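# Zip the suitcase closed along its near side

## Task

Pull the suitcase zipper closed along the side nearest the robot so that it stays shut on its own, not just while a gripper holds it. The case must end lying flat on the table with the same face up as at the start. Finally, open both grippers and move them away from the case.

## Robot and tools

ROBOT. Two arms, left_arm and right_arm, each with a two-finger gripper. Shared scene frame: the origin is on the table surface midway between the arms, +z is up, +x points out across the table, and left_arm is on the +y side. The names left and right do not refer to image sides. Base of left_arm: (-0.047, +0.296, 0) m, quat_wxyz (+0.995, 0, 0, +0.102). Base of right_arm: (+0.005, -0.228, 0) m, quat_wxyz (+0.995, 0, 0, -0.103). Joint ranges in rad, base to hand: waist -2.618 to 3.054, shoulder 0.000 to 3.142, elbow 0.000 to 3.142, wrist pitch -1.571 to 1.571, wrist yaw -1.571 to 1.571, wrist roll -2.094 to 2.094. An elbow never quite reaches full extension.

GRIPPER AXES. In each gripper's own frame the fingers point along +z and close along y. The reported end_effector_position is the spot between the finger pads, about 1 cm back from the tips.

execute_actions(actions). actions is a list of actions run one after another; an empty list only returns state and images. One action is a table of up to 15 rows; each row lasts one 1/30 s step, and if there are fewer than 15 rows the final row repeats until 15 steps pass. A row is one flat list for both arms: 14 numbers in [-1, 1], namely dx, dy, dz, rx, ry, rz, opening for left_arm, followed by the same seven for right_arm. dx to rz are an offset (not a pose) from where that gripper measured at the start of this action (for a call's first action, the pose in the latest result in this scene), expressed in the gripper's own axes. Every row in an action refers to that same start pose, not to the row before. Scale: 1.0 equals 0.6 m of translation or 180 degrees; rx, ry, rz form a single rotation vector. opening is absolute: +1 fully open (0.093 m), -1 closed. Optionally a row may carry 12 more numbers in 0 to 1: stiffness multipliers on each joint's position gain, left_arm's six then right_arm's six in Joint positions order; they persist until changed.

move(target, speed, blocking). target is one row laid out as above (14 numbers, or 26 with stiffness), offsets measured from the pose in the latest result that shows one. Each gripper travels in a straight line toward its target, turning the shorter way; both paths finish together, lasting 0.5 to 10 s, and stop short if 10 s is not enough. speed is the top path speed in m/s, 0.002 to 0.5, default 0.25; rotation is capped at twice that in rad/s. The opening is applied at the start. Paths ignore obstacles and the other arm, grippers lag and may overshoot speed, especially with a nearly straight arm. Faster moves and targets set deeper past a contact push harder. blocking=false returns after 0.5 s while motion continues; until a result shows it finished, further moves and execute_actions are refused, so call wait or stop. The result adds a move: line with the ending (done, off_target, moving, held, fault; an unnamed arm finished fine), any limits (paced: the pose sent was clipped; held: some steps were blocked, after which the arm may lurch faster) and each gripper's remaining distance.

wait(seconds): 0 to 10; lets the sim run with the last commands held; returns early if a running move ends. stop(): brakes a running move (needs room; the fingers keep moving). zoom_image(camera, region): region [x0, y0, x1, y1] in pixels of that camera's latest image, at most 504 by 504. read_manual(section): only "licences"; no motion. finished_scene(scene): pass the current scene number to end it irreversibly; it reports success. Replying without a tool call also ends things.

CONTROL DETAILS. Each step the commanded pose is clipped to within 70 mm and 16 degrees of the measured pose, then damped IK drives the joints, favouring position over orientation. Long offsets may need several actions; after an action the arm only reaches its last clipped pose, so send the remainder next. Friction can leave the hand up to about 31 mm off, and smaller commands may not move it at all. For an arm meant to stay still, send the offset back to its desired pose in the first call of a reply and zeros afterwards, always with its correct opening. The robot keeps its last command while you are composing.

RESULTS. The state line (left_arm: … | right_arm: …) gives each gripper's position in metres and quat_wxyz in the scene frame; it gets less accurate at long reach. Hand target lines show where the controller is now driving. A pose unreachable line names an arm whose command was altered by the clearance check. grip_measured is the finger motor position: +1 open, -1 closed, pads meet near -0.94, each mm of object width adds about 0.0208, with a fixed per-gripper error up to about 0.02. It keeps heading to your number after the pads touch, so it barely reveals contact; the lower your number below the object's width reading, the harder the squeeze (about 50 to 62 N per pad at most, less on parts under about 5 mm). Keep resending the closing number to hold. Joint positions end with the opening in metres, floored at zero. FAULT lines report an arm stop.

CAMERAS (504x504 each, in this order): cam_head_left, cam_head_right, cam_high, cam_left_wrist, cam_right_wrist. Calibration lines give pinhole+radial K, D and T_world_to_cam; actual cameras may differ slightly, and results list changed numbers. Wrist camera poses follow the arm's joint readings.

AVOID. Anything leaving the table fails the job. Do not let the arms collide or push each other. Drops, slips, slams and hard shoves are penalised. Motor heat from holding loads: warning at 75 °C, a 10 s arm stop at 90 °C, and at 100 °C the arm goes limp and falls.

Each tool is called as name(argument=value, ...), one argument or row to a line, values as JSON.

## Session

execute_actions(
  actions=[],
)

Scene clock: 0.00 s.
left_arm: end_effector_position=(+0.0507, +0.5177, +0.1626) grip_measured=+1.000 end_effector_quat_wxyz=(+0.164, -0.164, +0.972, -0.030) | right_arm: end_effector_position=(+0.2968, -0.6605, +0.2712) grip_measured=+1.000 end_effector_quat_wxyz=(+0.069, -0.015, -0.673, +0.737)
Joint positions: left_arm=[ 1.176  1.383  1.233 -1.36   0.33   1.037  0.093] | right_arm=[-0.5    1.932  1.206  0.895  0.973 -1.781  0.093]
Joint velocities: left_arm=[-0.002 -0.002 -0.002 -0.11   0.095  0.022  0.   ] | right_arm=[ 0.002  0.002 -0.012  0.007  0.007  0.022  0.   ]
Hand target (left_arm): +0.051, +0.518, +0.163; +0.164, -0.164, +0.972, -0.030
Hand target (right_arm): +0.297, -0.661, +0.271; -0.069, +0.015, +0.673, -0.737
Joint stiffness scale: left_arm=[1. 1. 1. 1. 1. 1.] | right_arm=[1. 1. 1. 1. 1. 1.]
camera_calibration (this result's frames):
cam_left_wrist: T_world_to_cam=[[0.324136, -0.940662, 0.100452, 0.457401], [-0.93963, -0.307817, 0.149481, 0.219749], [-0.109691, -0.14284, -0.983649, 0.319474], [0, 0, 0, 1]] pos_world=[0.0932662, 0.543536, 0.235455]
cam_right_wrist: T_world_to_cam=[[0.0871434, 0.0976393, 0.991399, -0.226109], [-0.865453, 0.500273, 0.0268027, 0.626522], [-0.493354, -0.860345, 0.128098, -0.377915], [0, 0, 0, 1]] pos_world=[0.375483, -0.616493, 0.255782]

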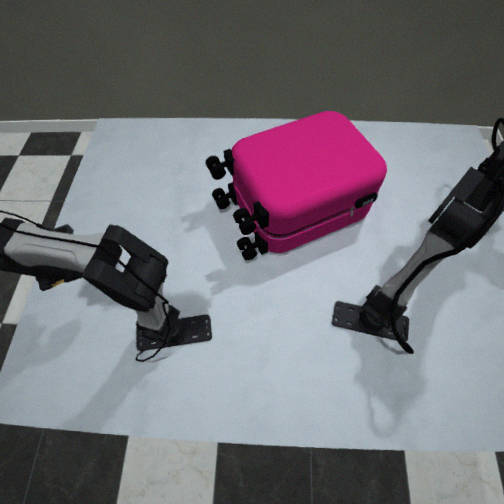

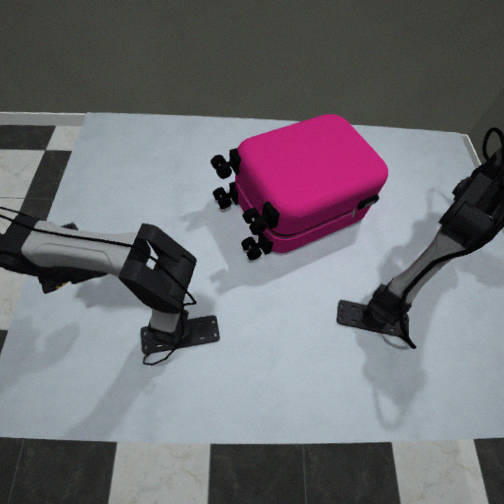

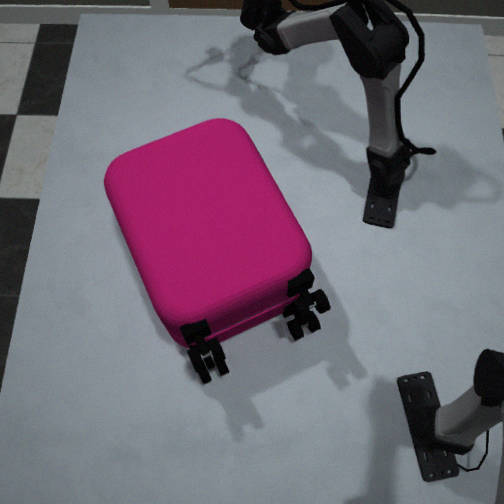

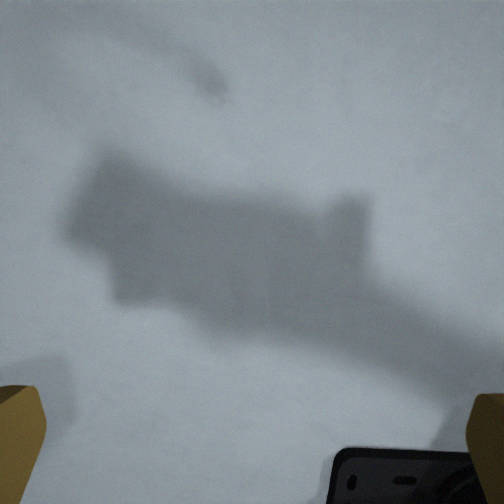

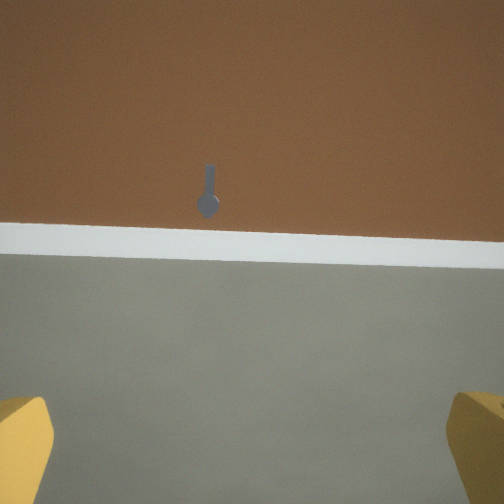

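move(
  target=[-0.141,-0.649,0.146,0,0,0,-1,0.194,0.143,-0.749,-0.544,-0.394,0.14,0.3],
)

Scene clock: 6.33 s.
left_arm: end_effector_position=(+0.2789, +0.1737, +0.1517) grip_measured=-0.990 end_effector_quat_wxyz=(+0.157, -0.166, +0.973, -0.044) | right_arm: end_effector_position=(+0.2253, -0.2142, +0.1507) grip_measured=+0.301 end_effector_quat_wxyz=(+0.440, -0.186, +0.873, +0.097)
Joint positions: left_arm=[-0.609  1.576  1.352 -1.033 -0.094 -0.728  0.   ] | right_arm=[-0.203  0.63   0.535 -0.739 -0.64  -0.575  0.06 ]
Joint velocities: left_arm=[-0.007  0.007  0.002 -0.051 -0.007  0.007  0.   ] | right_arm=[-0.027  0.017 -0.002  0.022 -0.051 -0.037 -0.001]
Hand target (left_arm): +0.284, +0.169, +0.152; +0.160, -0.165, +0.972, -0.045
Hand target (right_arm): +0.225, -0.209, +0.150; +0.446, -0.192, +0.868, +0.104
Off the commanded pose (left_arm): 0.006 m, 2 deg.
Off the commanded pose (right_arm): 0.005 m, 2 deg.
Joint stiffness scale: left_arm=[1. 1. 1. 1. 1. 1.] | right_arm=[1. 1. 1. 1. 1. 1.]
move: done
camera_calibration (this result's frames):
cam_left_wrist: T_world_to_cam=[[0.323747, -0.937631, 0.126633, 0.0565366], [-0.938536, -0.301315, 0.168405, 0.325636], [-0.119745, -0.17337, -0.97755, 0.291781], [0, 0, 0, 1]] pos_world=[0.322256, 0.201715, 0.223232]
cam_right_wrist: T_world_to_cam=[[0.404035, -0.914728, 0.00528002, -0.283615], [-0.787813, -0.350898, -0.506183, 0.225081], [0.464872, 0.200356, -0.86241, 0.146809], [0, 0, 0, 1]] pos_world=[0.223665, -0.209864, 0.242039]

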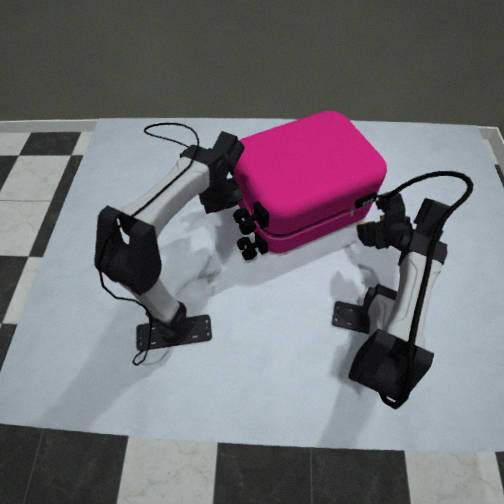

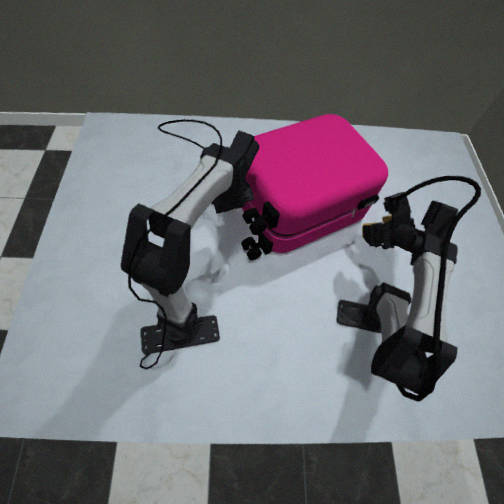

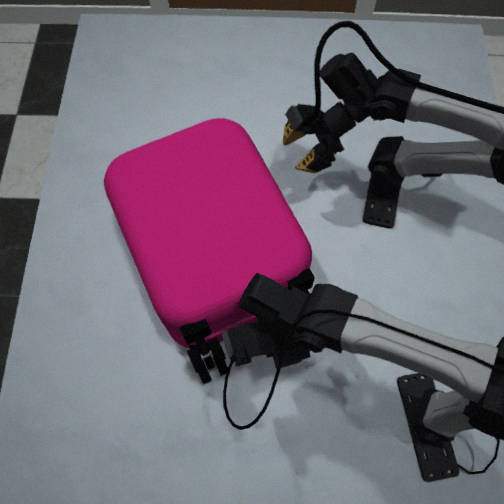

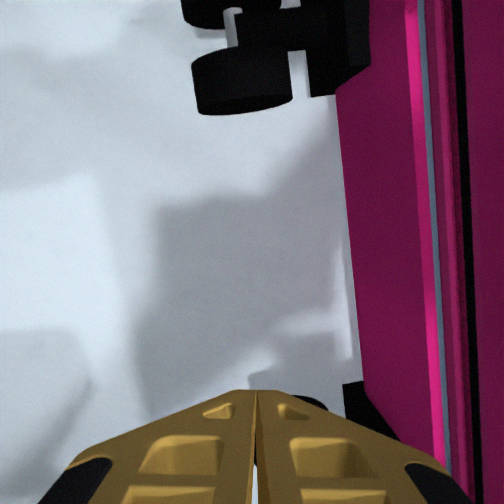

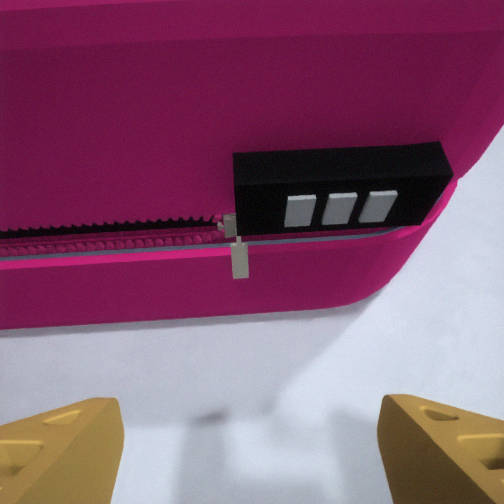

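move(
  target=[0,0,0,0,0,0,-1,0.02,0.008,0.135,0,-0.12,0,0],
  speed=0.08,
)

Scene clock: 9.67 s.
left_arm: end_effector_position=(+0.2789, +0.1738, +0.1517) grip_measured=-0.990 end_effector_quat_wxyz=(+0.157, -0.166, +0.973, -0.044) | right_arm: end_effector_position=(+0.2803, -0.1888, +0.0999) grip_measured=+0.002 end_effector_quat_wxyz=(+0.595, -0.170, +0.775, +0.127)
Joint positions: left_arm=[-0.609  1.576  1.352 -1.033 -0.095 -0.728  0.   ] | right_arm=[-0.01   0.949  0.016  0.609 -0.619 -0.198  0.045]
Joint velocities: left_arm=[ 0.002 -0.002 -0.007 -0.022  0.066 -0.007  0.   ] | right_arm=[-0.007 -0.002  0.007  0.007 -0.022  0.007  0.   ]
Hand target (left_arm): +0.279, +0.174, +0.152; +0.157, -0.166, +0.973, -0.044
Hand target (right_arm): +0.278, -0.187, +0.093; +0.589, -0.168, +0.779, +0.132
Off the commanded pose (left_arm): 0.000 m, 0 deg.
Off the commanded pose (right_arm): 0.009 m, 1 deg.
Joint stiffness scale: left_arm=[1. 1. 1. 1. 1. 1.] | right_arm=[1. 1. 1. 1. 1. 1.]
joint sent to its limit (right arm) — the command would take joint 3 (elbow) past its lower limit, so that joint was sent only as far as its limit.
move: done
camera_calibration (this result's frames):
cam_left_wrist: T_world_to_cam=[[0.32418, -0.937503, 0.126476, 0.0564649], [-0.938413, -0.3018, 0.168219, 0.325753], [-0.119535, -0.17322, -0.977602, 0.291723], [0, 0, 0, 1]] pos_world=[0.322257, 0.201781, 0.22325]
cam_right_wrist: T_world_to_cam=[[0.406074, -0.913735, 0.0138476, -0.283587], [-0.559969, -0.260775, -0.786404, 0.232756], [0.722176, 0.311584, -0.617558, -0.00317876], [0, 0, 0, 1]] pos_world=[0.247789, -0.197436, 0.185004]

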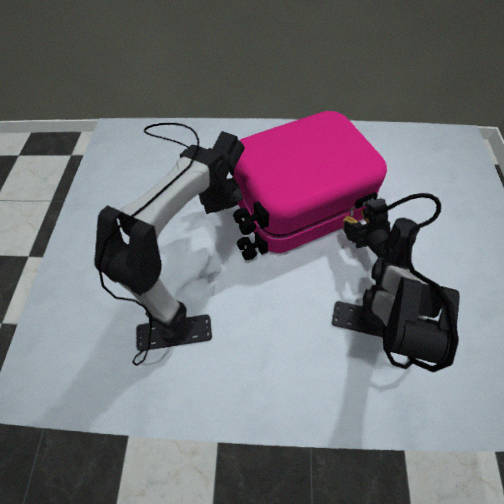

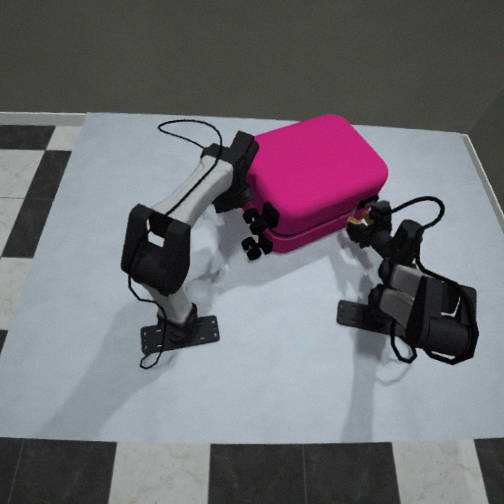

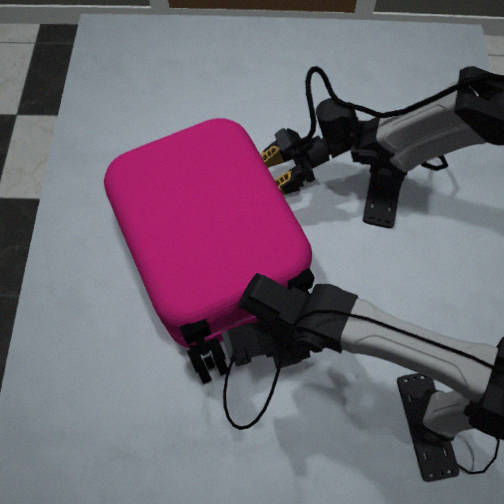

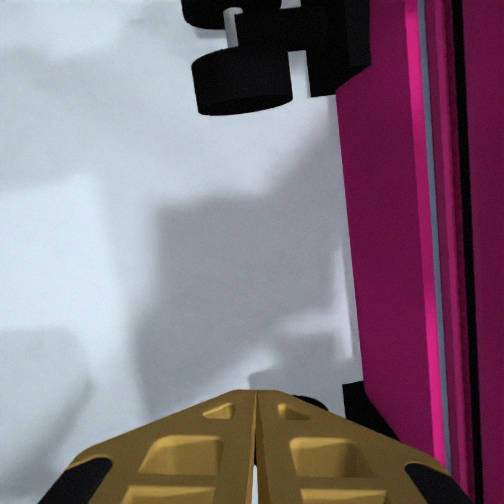

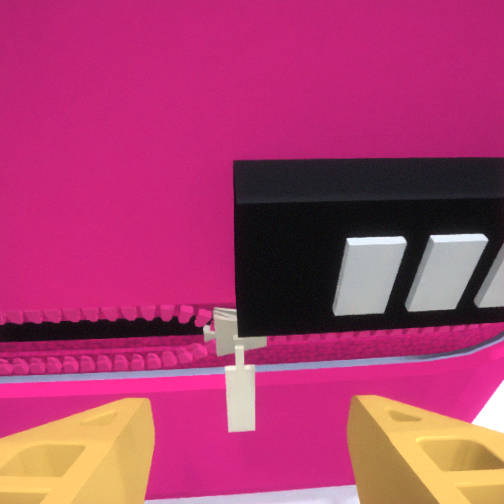

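execute_actions(
  actions=[
    [[0,0,0,0,0,0,-1,0.005,0.005,0.04,0,0,0,0]],
    [[0,0,0,0,0,0,-1,0,0,0.02,0,0,0,-0.5]],
    [[0,0,0,0,0,0,-1,0,0,0.015,0,0,0,-1]],
    [[0,0,0,0,0,0,-1,0,0,0,0,0,0,-1]],
  ],
)

Scene clock: 11.83 s.
left_arm: end_effector_position=(+0.2789, +0.1738, +0.1517) grip_measured=-0.990 end_effector_quat_wxyz=(+0.157, -0.166, +0.973, -0.044) | right_arm: end_effector_position=(+0.2976, -0.1659, +0.0761) grip_measured=-0.986 end_effector_quat_wxyz=(+0.577, -0.183, +0.781, +0.153)
Joint positions: left_arm=[-0.609  1.576  1.352 -1.033 -0.095 -0.728  0.   ] | right_arm=[ 0.116  1.343  0.033  0.966 -0.553 -0.156  0.   ]
Joint velocities: left_arm=[-0.012 -0.012  0.002  0.051 -0.022 -0.022  0.   ] | right_arm=[ 0.007 -0.012 -0.012  0.037 -0.051  0.007  0.   ]
Hand target (left_arm): +0.279, +0.174, +0.152; +0.157, -0.166, +0.973, -0.044
Hand target (right_arm): +0.298, -0.166, +0.076; +0.577, -0.183, +0.781, +0.153
Off the commanded pose (left_arm): 0.000 m, 0 deg.
Off the commanded pose (right_arm): 0.000 m, 0 deg.
Joint stiffness scale: left_arm=[1. 1. 1. 1. 1. 1.] | right_arm=[1. 1. 1. 1. 1. 1.]
camera_calibration (this result's frames):
cam_left_wrist: T_world_to_cam=[[0.32418, -0.937503, 0.126476, 0.0564649], [-0.938413, -0.3018, 0.168219, 0.325753], [-0.119535, -0.17322, -0.977602, 0.291723], [0, 0, 0, 1]] pos_world=[0.322257, 0.201781, 0.22325]
cam_right_wrist: T_world_to_cam=[[0.4537, -0.890925, -0.0202003, -0.277162], [-0.578172, -0.277031, -0.767444, 0.230934], [0.678139, 0.359869, -0.640798, -0.0146929], [0, 0, 0, 1]] pos_world=[0.269232, -0.177667, 0.162215]

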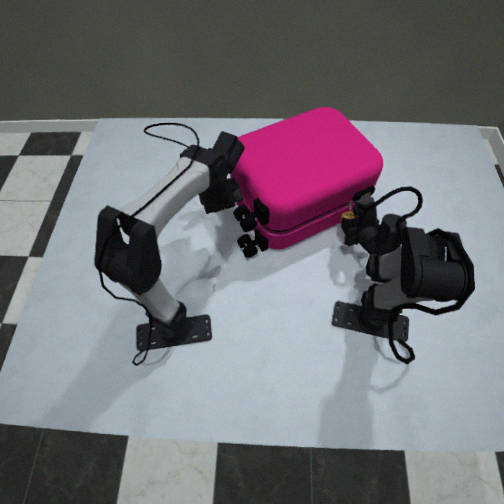

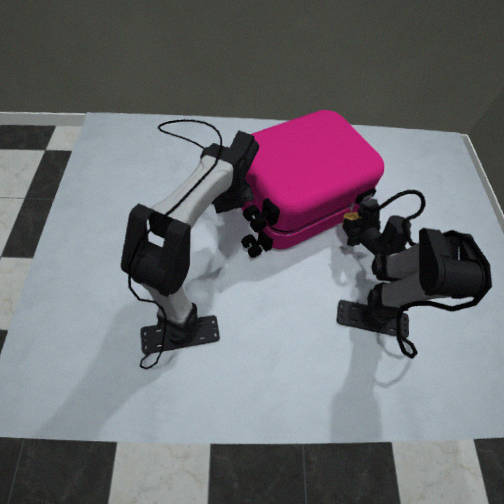

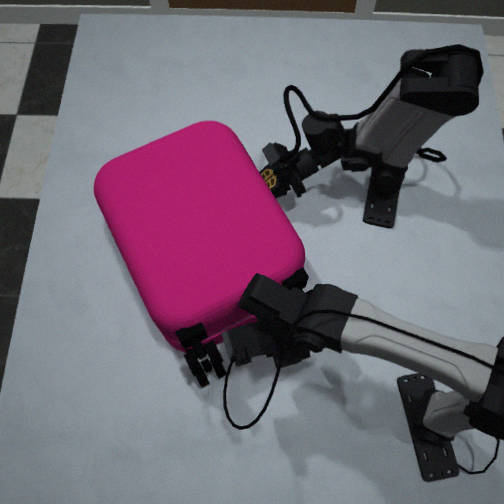

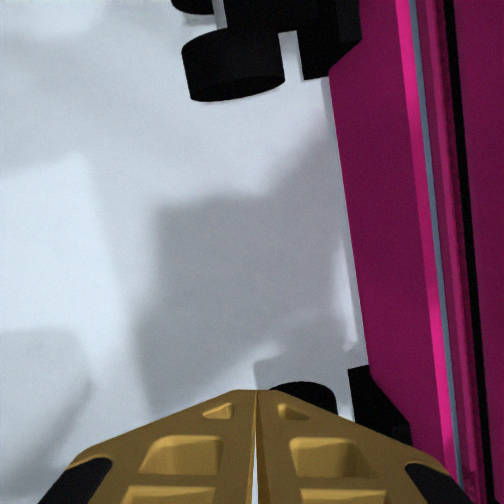

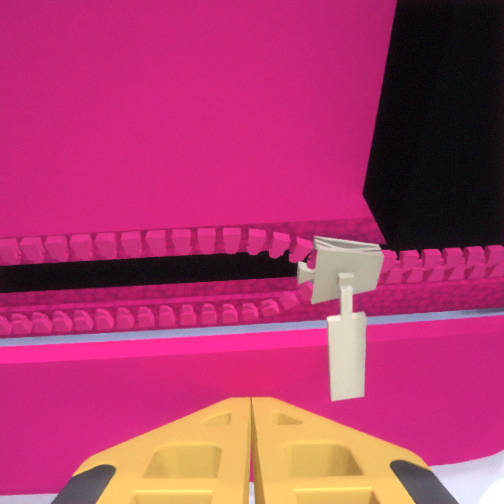

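Slid low. Open, rise 2.2 cm, shift −y 1.8 cm.

move(
  target=[0,0,0,0,0,0,-1,0,-0.035,-0.01,0,0,0,0],
  speed=0.04,
)

move(
  target=[0,0,0,0,0,0,-1,-0.04,0,-0.005,0,0,0,0],
  speed=0.04,
)

Scene clock: 13.00 s.
left_arm: end_effector_position=(+0.2789, +0.1738, +0.1517) grip_measured=-0.990 end_effector_quat_wxyz=(+0.157, -0.166, +0.973, -0.044) | right_arm: end_effector_position=(+0.2981, -0.1843, +0.0763) grip_measured=-0.002 end_effector_quat_wxyz=(+0.577, -0.182, +0.781, +0.153)
Joint positions: left_arm=[-0.609  1.576  1.352 -1.033 -0.095 -0.728  0.   ] | right_arm=[-0.001  1.343  0.05   0.92  -0.662 -0.205  0.045]
Joint velocities: left_arm=[-0.022  0.022 -0.007  0.022 -0.007 -0.037  0.   ] | right_arm=[ 0.002 -0.007  0.007 -0.081 -0.037 -0.037  0.   ]
Hand target (left_arm): +0.279, +0.174, +0.152; +0.157, -0.166, +0.973, -0.044
Hand target (right_arm): +0.302, -0.187, +0.078; +0.577, -0.183, +0.781, +0.154
Off the commanded pose (left_arm): 0.000 m, 0 deg.
Off the commanded pose (right_arm): 0.005 m, 0 deg.
Joint stiffness scale: left_arm=[1. 1. 1. 1. 1. 1.] | right_arm=[1. 1. 1. 1. 1. 1.]
move: done
camera_calibration (this result's frames):
cam_left_wrist: T_world_to_cam=[[0.32418, -0.937503, 0.126476, 0.0564649], [-0.938413, -0.3018, 0.168219, 0.325753], [-0.119535, -0.17322, -0.977602, 0.291723], [0, 0, 0, 1]] pos_world=[0.322257, 0.201781, 0.22325]
cam_right_wrist: T_world_to_cam=[[0.452553, -0.891491, -0.0209628, -0.29343], [-0.578667, -0.275704, -0.767549, 0.226729], [0.678484, 0.359487, -0.640647, -0.00847211], [0, 0, 0, 1]] pos_world=[0.269741, -0.196034, 0.162447]

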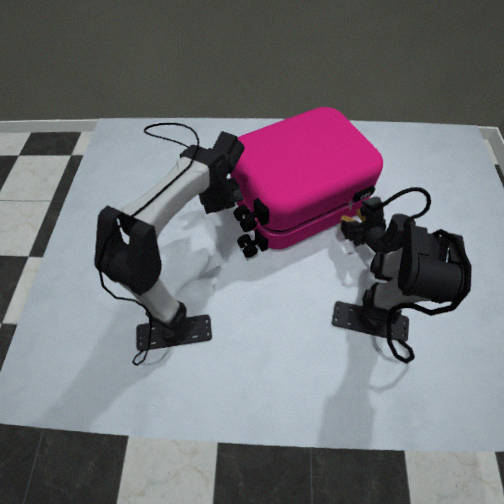

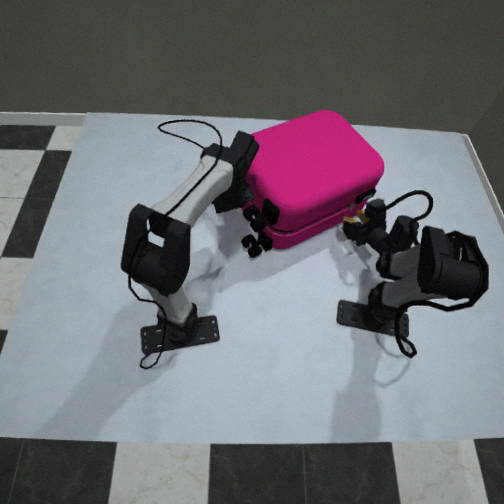

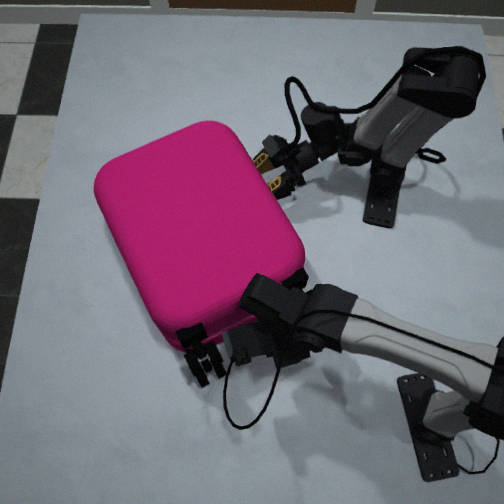

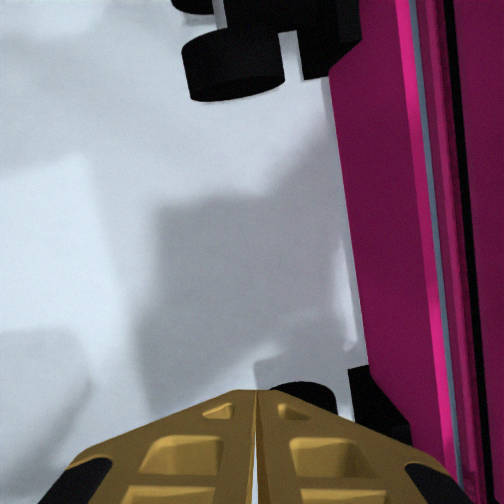

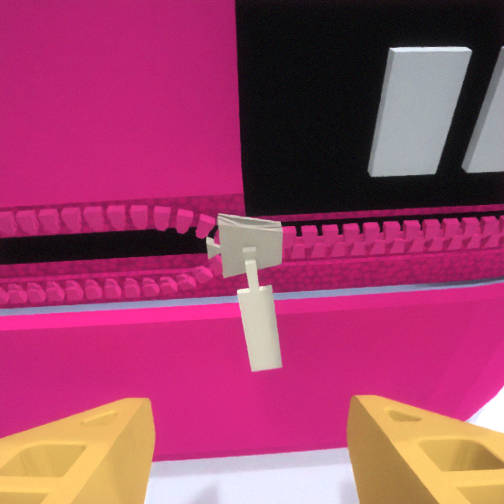

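Scene clock: 14.20 s.
left_arm: end_effector_position=(+0.2789, +0.1738, +0.1517) grip_measured=-0.990 end_effector_quat_wxyz=(+0.157, -0.166, +0.973, -0.044) | right_arm: end_effector_position=(+0.2967, -0.1841, +0.0904) grip_measured=-0.002 end_effector_quat_wxyz=(+0.568, -0.177, +0.788, +0.158)
Joint positions: left_arm=[-0.609  1.576  1.352 -1.033 -0.095 -0.728  0.   ] | right_arm=[-0.001  1.157  0.095  0.665 -0.661 -0.202  0.045]
Joint velocities: left_arm=[-0.012 -0.012 -0.002 -0.007  0.066 -0.051  0.   ] | right_arm=[ 0.012  0.007 -0.012 -0.022  0.007  0.022 -0.   ]
Hand target (left_arm): +0.279, +0.174, +0.152; +0.157, -0.166, +0.973, -0.044
Hand target (right_arm): +0.301, -0.183, +0.100; +0.577, -0.182, +0.781, +0.154
Off the commanded pose (left_arm): 0.000 m, 0 deg.
Off the commanded pose (right_arm): 0.011 m, 2 deg.
Joint stiffness scale: left_arm=[1. 1. 1. 1. 1. 1.] | right_arm=[1. 1. 1. 1. 1. 1.]
move: off_target (right_arm)
camera_calibration (this result's frames):
cam_left_wrist: T_world_to_cam=[[0.32418, -0.937503, 0.126476, 0.0564649], [-0.938413, -0.3018, 0.168219, 0.325753], [-0.119535, -0.17322, -0.977602, 0.291723], [0, 0, 0, 1]] pos_world=[0.322257, 0.201781, 0.22325]
cam_right_wrist: T_world_to_cam=[[0.450029, -0.892159, -0.0390622, -0.290069], [-0.598778, -0.269009, -0.754387, 0.242776], [0.662525, 0.362885, -0.655267, 0.00820085], [0, 0, 0, 1]] pos_world=[0.270475, -0.196455, 0.17719]

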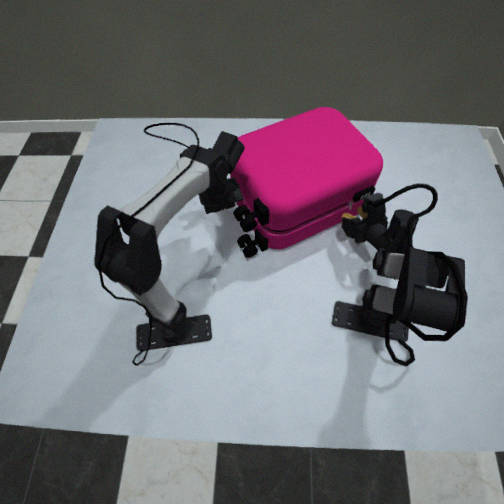

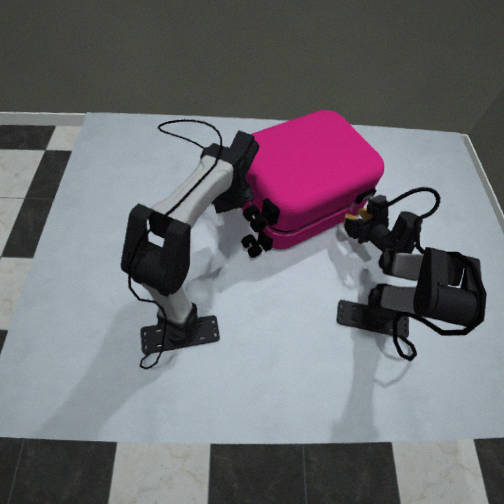

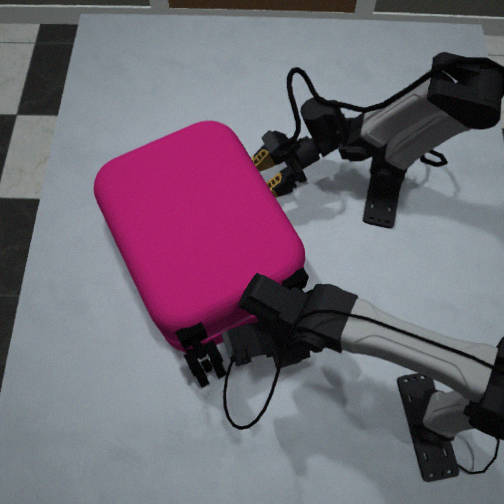

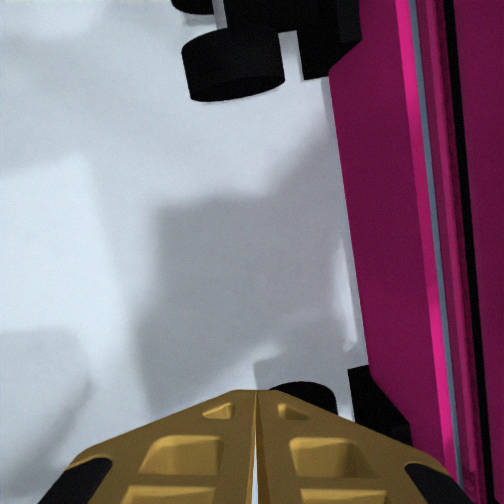

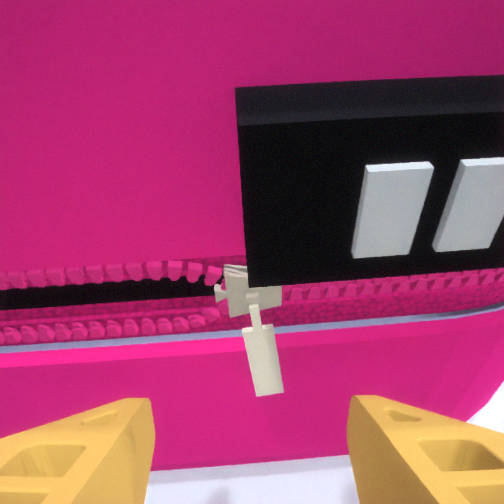

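move(
  target=[0,0,0,0,0,0,-1,-0.035,-0.005,0.02,0,0,0,0],
  speed=0.04,
)

Scene clock: 15.20 s.
left_arm: end_effector_position=(+0.2789, +0.1738, +0.1517) grip_measured=-0.990 end_effector_quat_wxyz=(+0.157, -0.166, +0.973, -0.044) | right_arm: end_effector_position=(+0.3080, -0.1803, +0.1009) grip_measured=-0.002 end_effector_quat_wxyz=(+0.565, -0.177, +0.790, +0.162)
Joint positions: left_arm=[-0.609  1.576  1.352 -1.033 -0.095 -0.728  0.   ] | right_arm=[ 0.032  1.157  0.158  0.604 -0.636 -0.185  0.045]
Joint velocities: left_arm=[ 0.002  0.002 -0.007  0.022 -0.022  0.007  0.   ] | right_arm=[ 0.002  0.022 -0.002 -0.022 -0.007 -0.051 -0.001]
Hand target (left_arm): +0.279, +0.174, +0.152; +0.157, -0.166, +0.973, -0.044
Hand target (right_arm): +0.314, -0.179, +0.107; +0.568, -0.177, +0.788, +0.158
Off the commanded pose (left_arm): 0.000 m, 0 deg.
Off the commanded pose (right_arm): 0.009 m, 1 deg.
Joint stiffness scale: left_arm=[1. 1. 1. 1. 1. 1.] | right_arm=[1. 1. 1. 1. 1. 1.]
move: done
camera_calibration (this result's frames):
cam_left_wrist: T_world_to_cam=[[0.32418, -0.937503, 0.126476, 0.0564649], [-0.938413, -0.3018, 0.168219, 0.325753], [-0.119535, -0.17322, -0.977602, 0.291723], [0, 0, 0, 1]] pos_world=[0.322257, 0.201781, 0.22325]
cam_right_wrist: T_world_to_cam=[[0.453101, -0.890231, -0.0467822, -0.291228], [-0.603737, -0.267826, -0.750847, 0.259864], [0.655898, 0.368454, -0.658817, 0.00956938], [0, 0, 0, 1]] pos_world=[0.282568, -0.193188, 0.187798]

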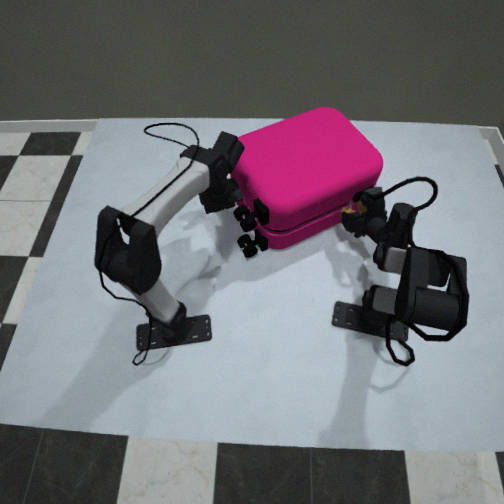

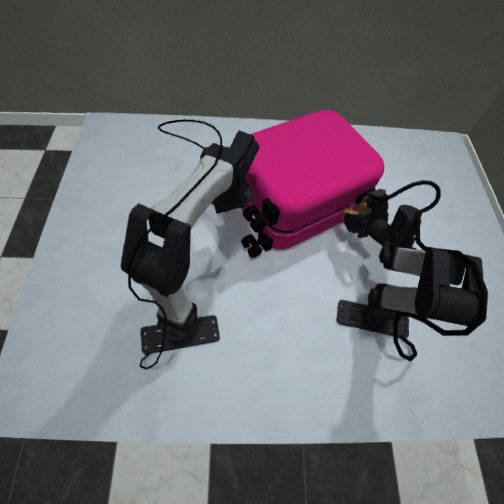

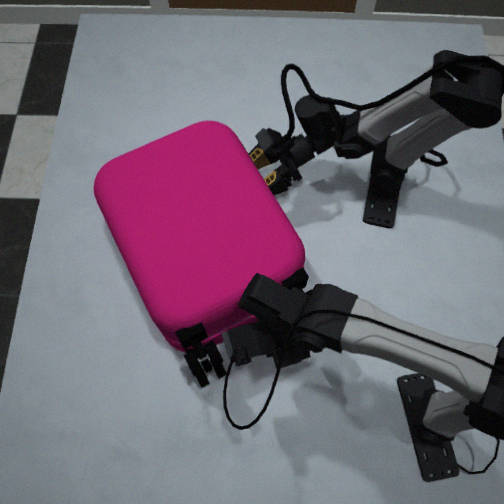

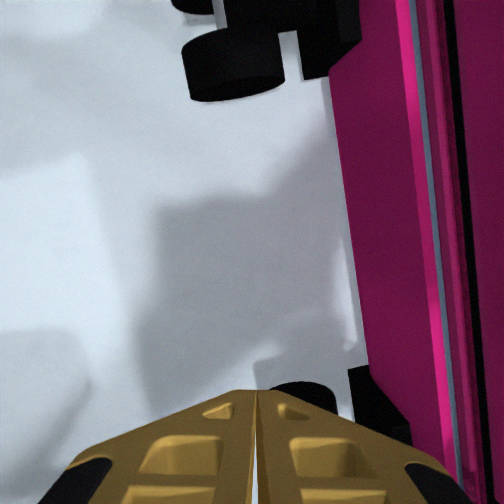

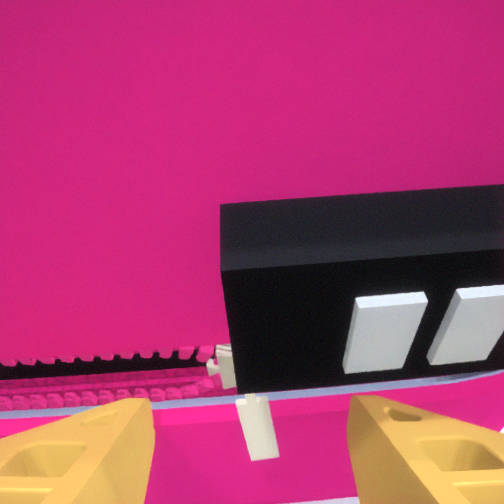

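execute_actions(
  actions=[
    [[0,-0.05,0,0,0,0,-1,-0.005,0,0.005,0,0,0,-0.6]],
    [[0,-0.03,0,0,0,0,-1,0,0,0,0,0,0,-1]],
    [[0,0,0,0,0,0,-1,0,0,0,0,0,0,-1]],
    [[0,0,0,0,0,0,-1,-0.01,0.07,-0.01,0,0,0,-1]],
    [[0,0,0,0,0,0,-1,-0.01,0.07,-0.01,0,0,0,-1]],
  ],
)

Scene clock: 18.80 s.
left_arm: end_effector_position=(+0.2900, +0.1343, +0.1606) grip_measured=-0.990 end_effector_quat_wxyz=(+0.165, -0.163, +0.971, -0.052) | right_arm: end_effector_position=(+0.2610, -0.1086, +0.1187) grip_measured=-0.986 end_effector_quat_wxyz=(+0.565, -0.193, +0.783, +0.173)
Joint positions: left_arm=[-0.707  1.663  1.473 -1.054 -0.121 -0.815  0.   ] | right_arm=[ 0.51   0.705  0.09   0.3   -0.225 -0.017  0.   ]
Joint velocities: left_arm=[-0.007  0.002  0.002  0.037  0.066 -0.051  0.   ] | right_arm=[ 0.027 -0.012  0.002 -0.154  0.168  0.022  0.   ]
Hand target (left_arm): +0.290, +0.134, +0.161; +0.164, -0.163, +0.971, -0.053
Hand target (right_arm): +0.262, -0.110, +0.121; +0.566, -0.186, +0.785, +0.169
Off the commanded pose (left_arm): 0.000 m, 0 deg.
Off the commanded pose (right_arm): 0.003 m, 1 deg.
Joint stiffness scale: left_arm=[1. 1. 1. 1. 1. 1.] | right_arm=[1. 1. 1. 1. 1. 1.]
camera_calibration (this result's frames):
cam_left_wrist: T_world_to_cam=[[0.315552, -0.937997, 0.143491, 0.0146217], [-0.943423, -0.293884, 0.153576, 0.32546], [-0.101884, -0.183834, -0.977663, 0.291216], [0, 0, 0, 1]] pos_world=[0.332103, 0.162898, 0.232631]
cam_right_wrist: T_world_to_cam=[[0.490048, -0.870561, -0.0444677, -0.212962], [-0.585207, -0.290754, -0.756965, 0.257442], [0.646054, 0.396972, -0.651941, 0.0305685], [0, 0, 0, 1]] pos_world=[0.235269, -0.122679, 0.205333]

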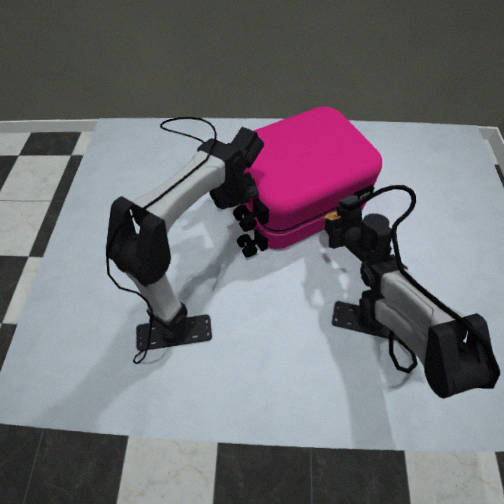

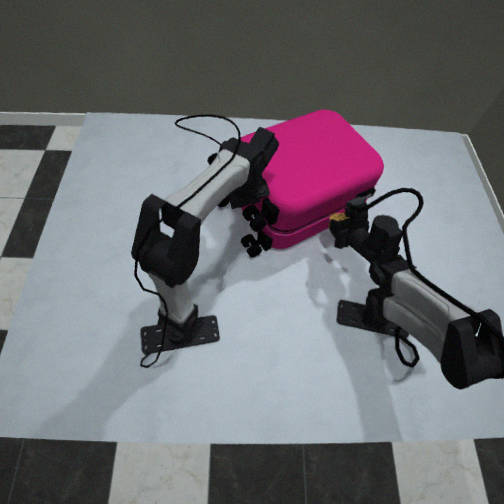

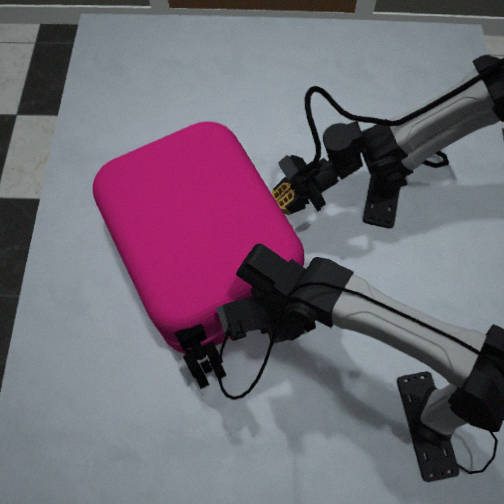

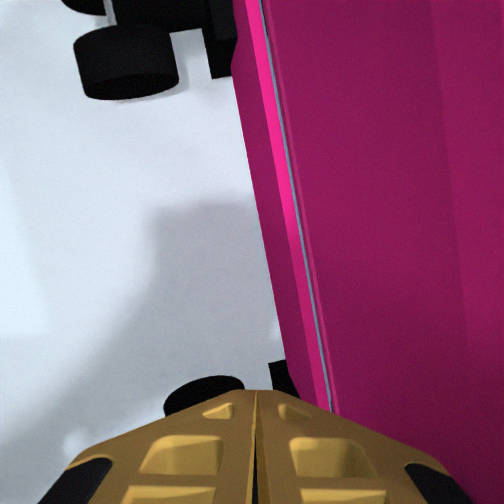

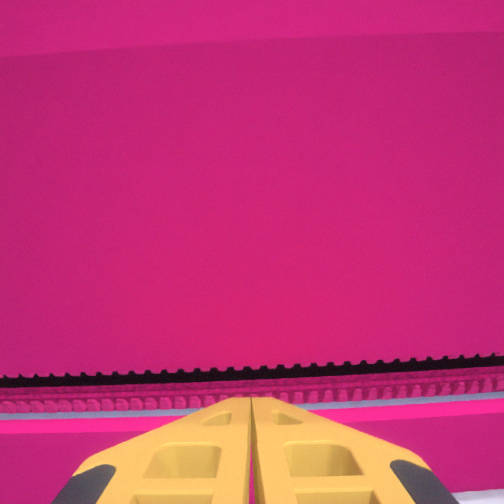

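Missed. Return.

move(
  target=[0,0,0,0,0,0,-1,0.035,-0.15,0.005,0,-0.04,0,0],
  speed=0.06,
)

Scene clock: 21.17 s.
left_arm: end_effector_position=(+0.2900, +0.1343, +0.1606) grip_measured=-0.990 end_effector_quat_wxyz=(+0.165, -0.163, +0.971, -0.052) | right_arm: end_effector_position=(+0.3032, -0.1847, +0.0948) grip_measured=-0.002 end_effector_quat_wxyz=(+0.613, -0.185, +0.746, +0.185)
Joint positions: left_arm=[-0.707  1.663  1.473 -1.054 -0.121 -0.815  0.   ] | right_arm=[-0.05   1.457  0.053  1.148 -0.777 -0.132  0.045]
Joint velocities: left_arm=[-0.012  0.002 -0.012 -0.007 -0.037  0.037  0.   ] | right_arm=[-0.012  0.027  0.007  0.022 -0.022  0.081 -0.001]
Hand target (left_arm): +0.290, +0.134, +0.161; +0.165, -0.163, +0.971, -0.052
Hand target (right_arm): +0.303, -0.187, +0.094; +0.613, -0.181, +0.746, +0.187
Off the commanded pose (left_arm): 0.000 m, 0 deg.
Off the commanded pose (right_arm): 0.003 m, 0 deg.
Joint stiffness scale: left_arm=[1. 1. 1. 1. 1. 1.] | right_arm=[1. 1. 1. 1. 1. 1.]
move: done
camera_calibration (this result's frames):
cam_left_wrist: T_world_to_cam=[[0.315552, -0.937997, 0.143491, 0.0146217], [-0.943423, -0.293884, 0.153576, 0.32546], [-0.101884, -0.183834, -0.977663, 0.291216], [0, 0, 0, 1]] pos_world=[0.332103, 0.162898, 0.232631]
cam_right_wrist: T_world_to_cam=[[0.492381, -0.869357, -0.0421671, -0.301709], [-0.499102, -0.242325, -0.831971, 0.231957], [0.713062, 0.430693, -0.553214, -0.0055329], [0, 0, 0, 1]] pos_world=[0.268271, -0.203701, 0.177199]

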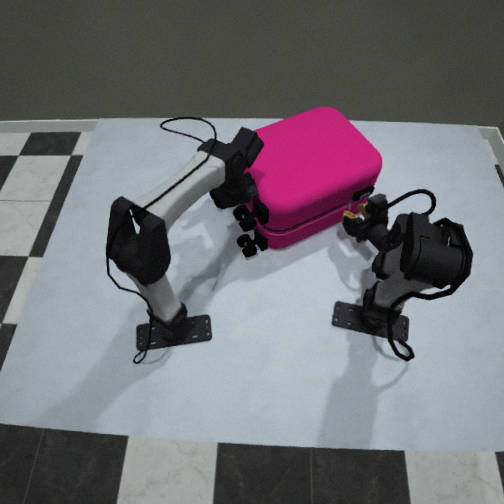

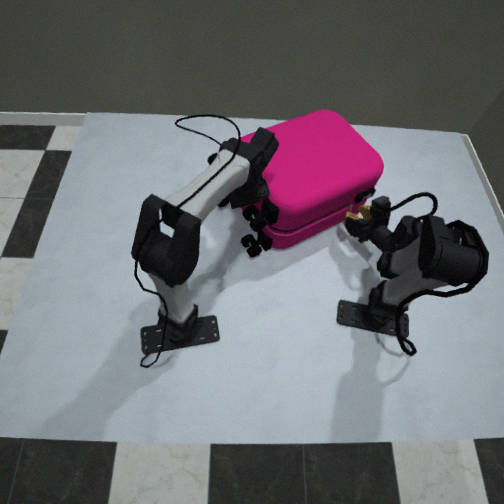

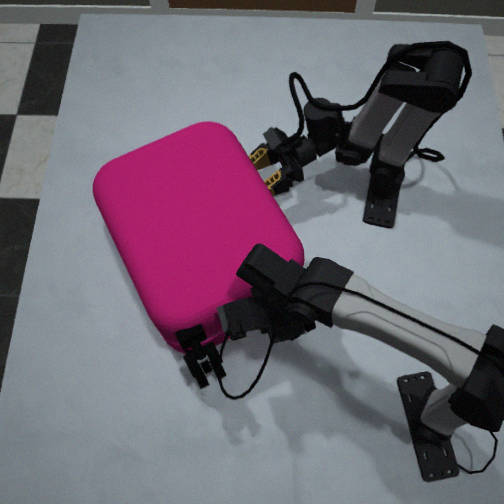

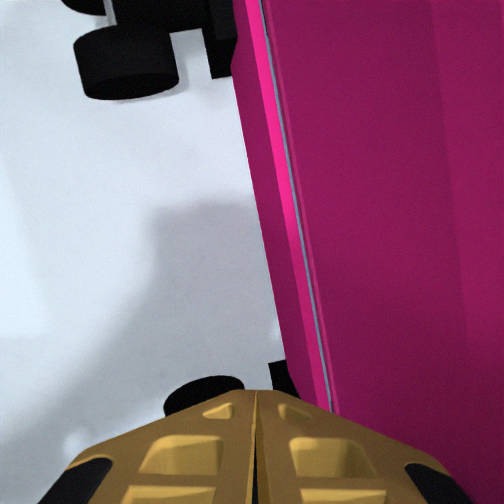

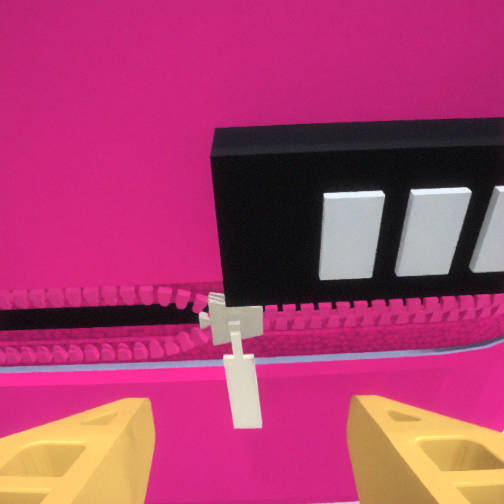

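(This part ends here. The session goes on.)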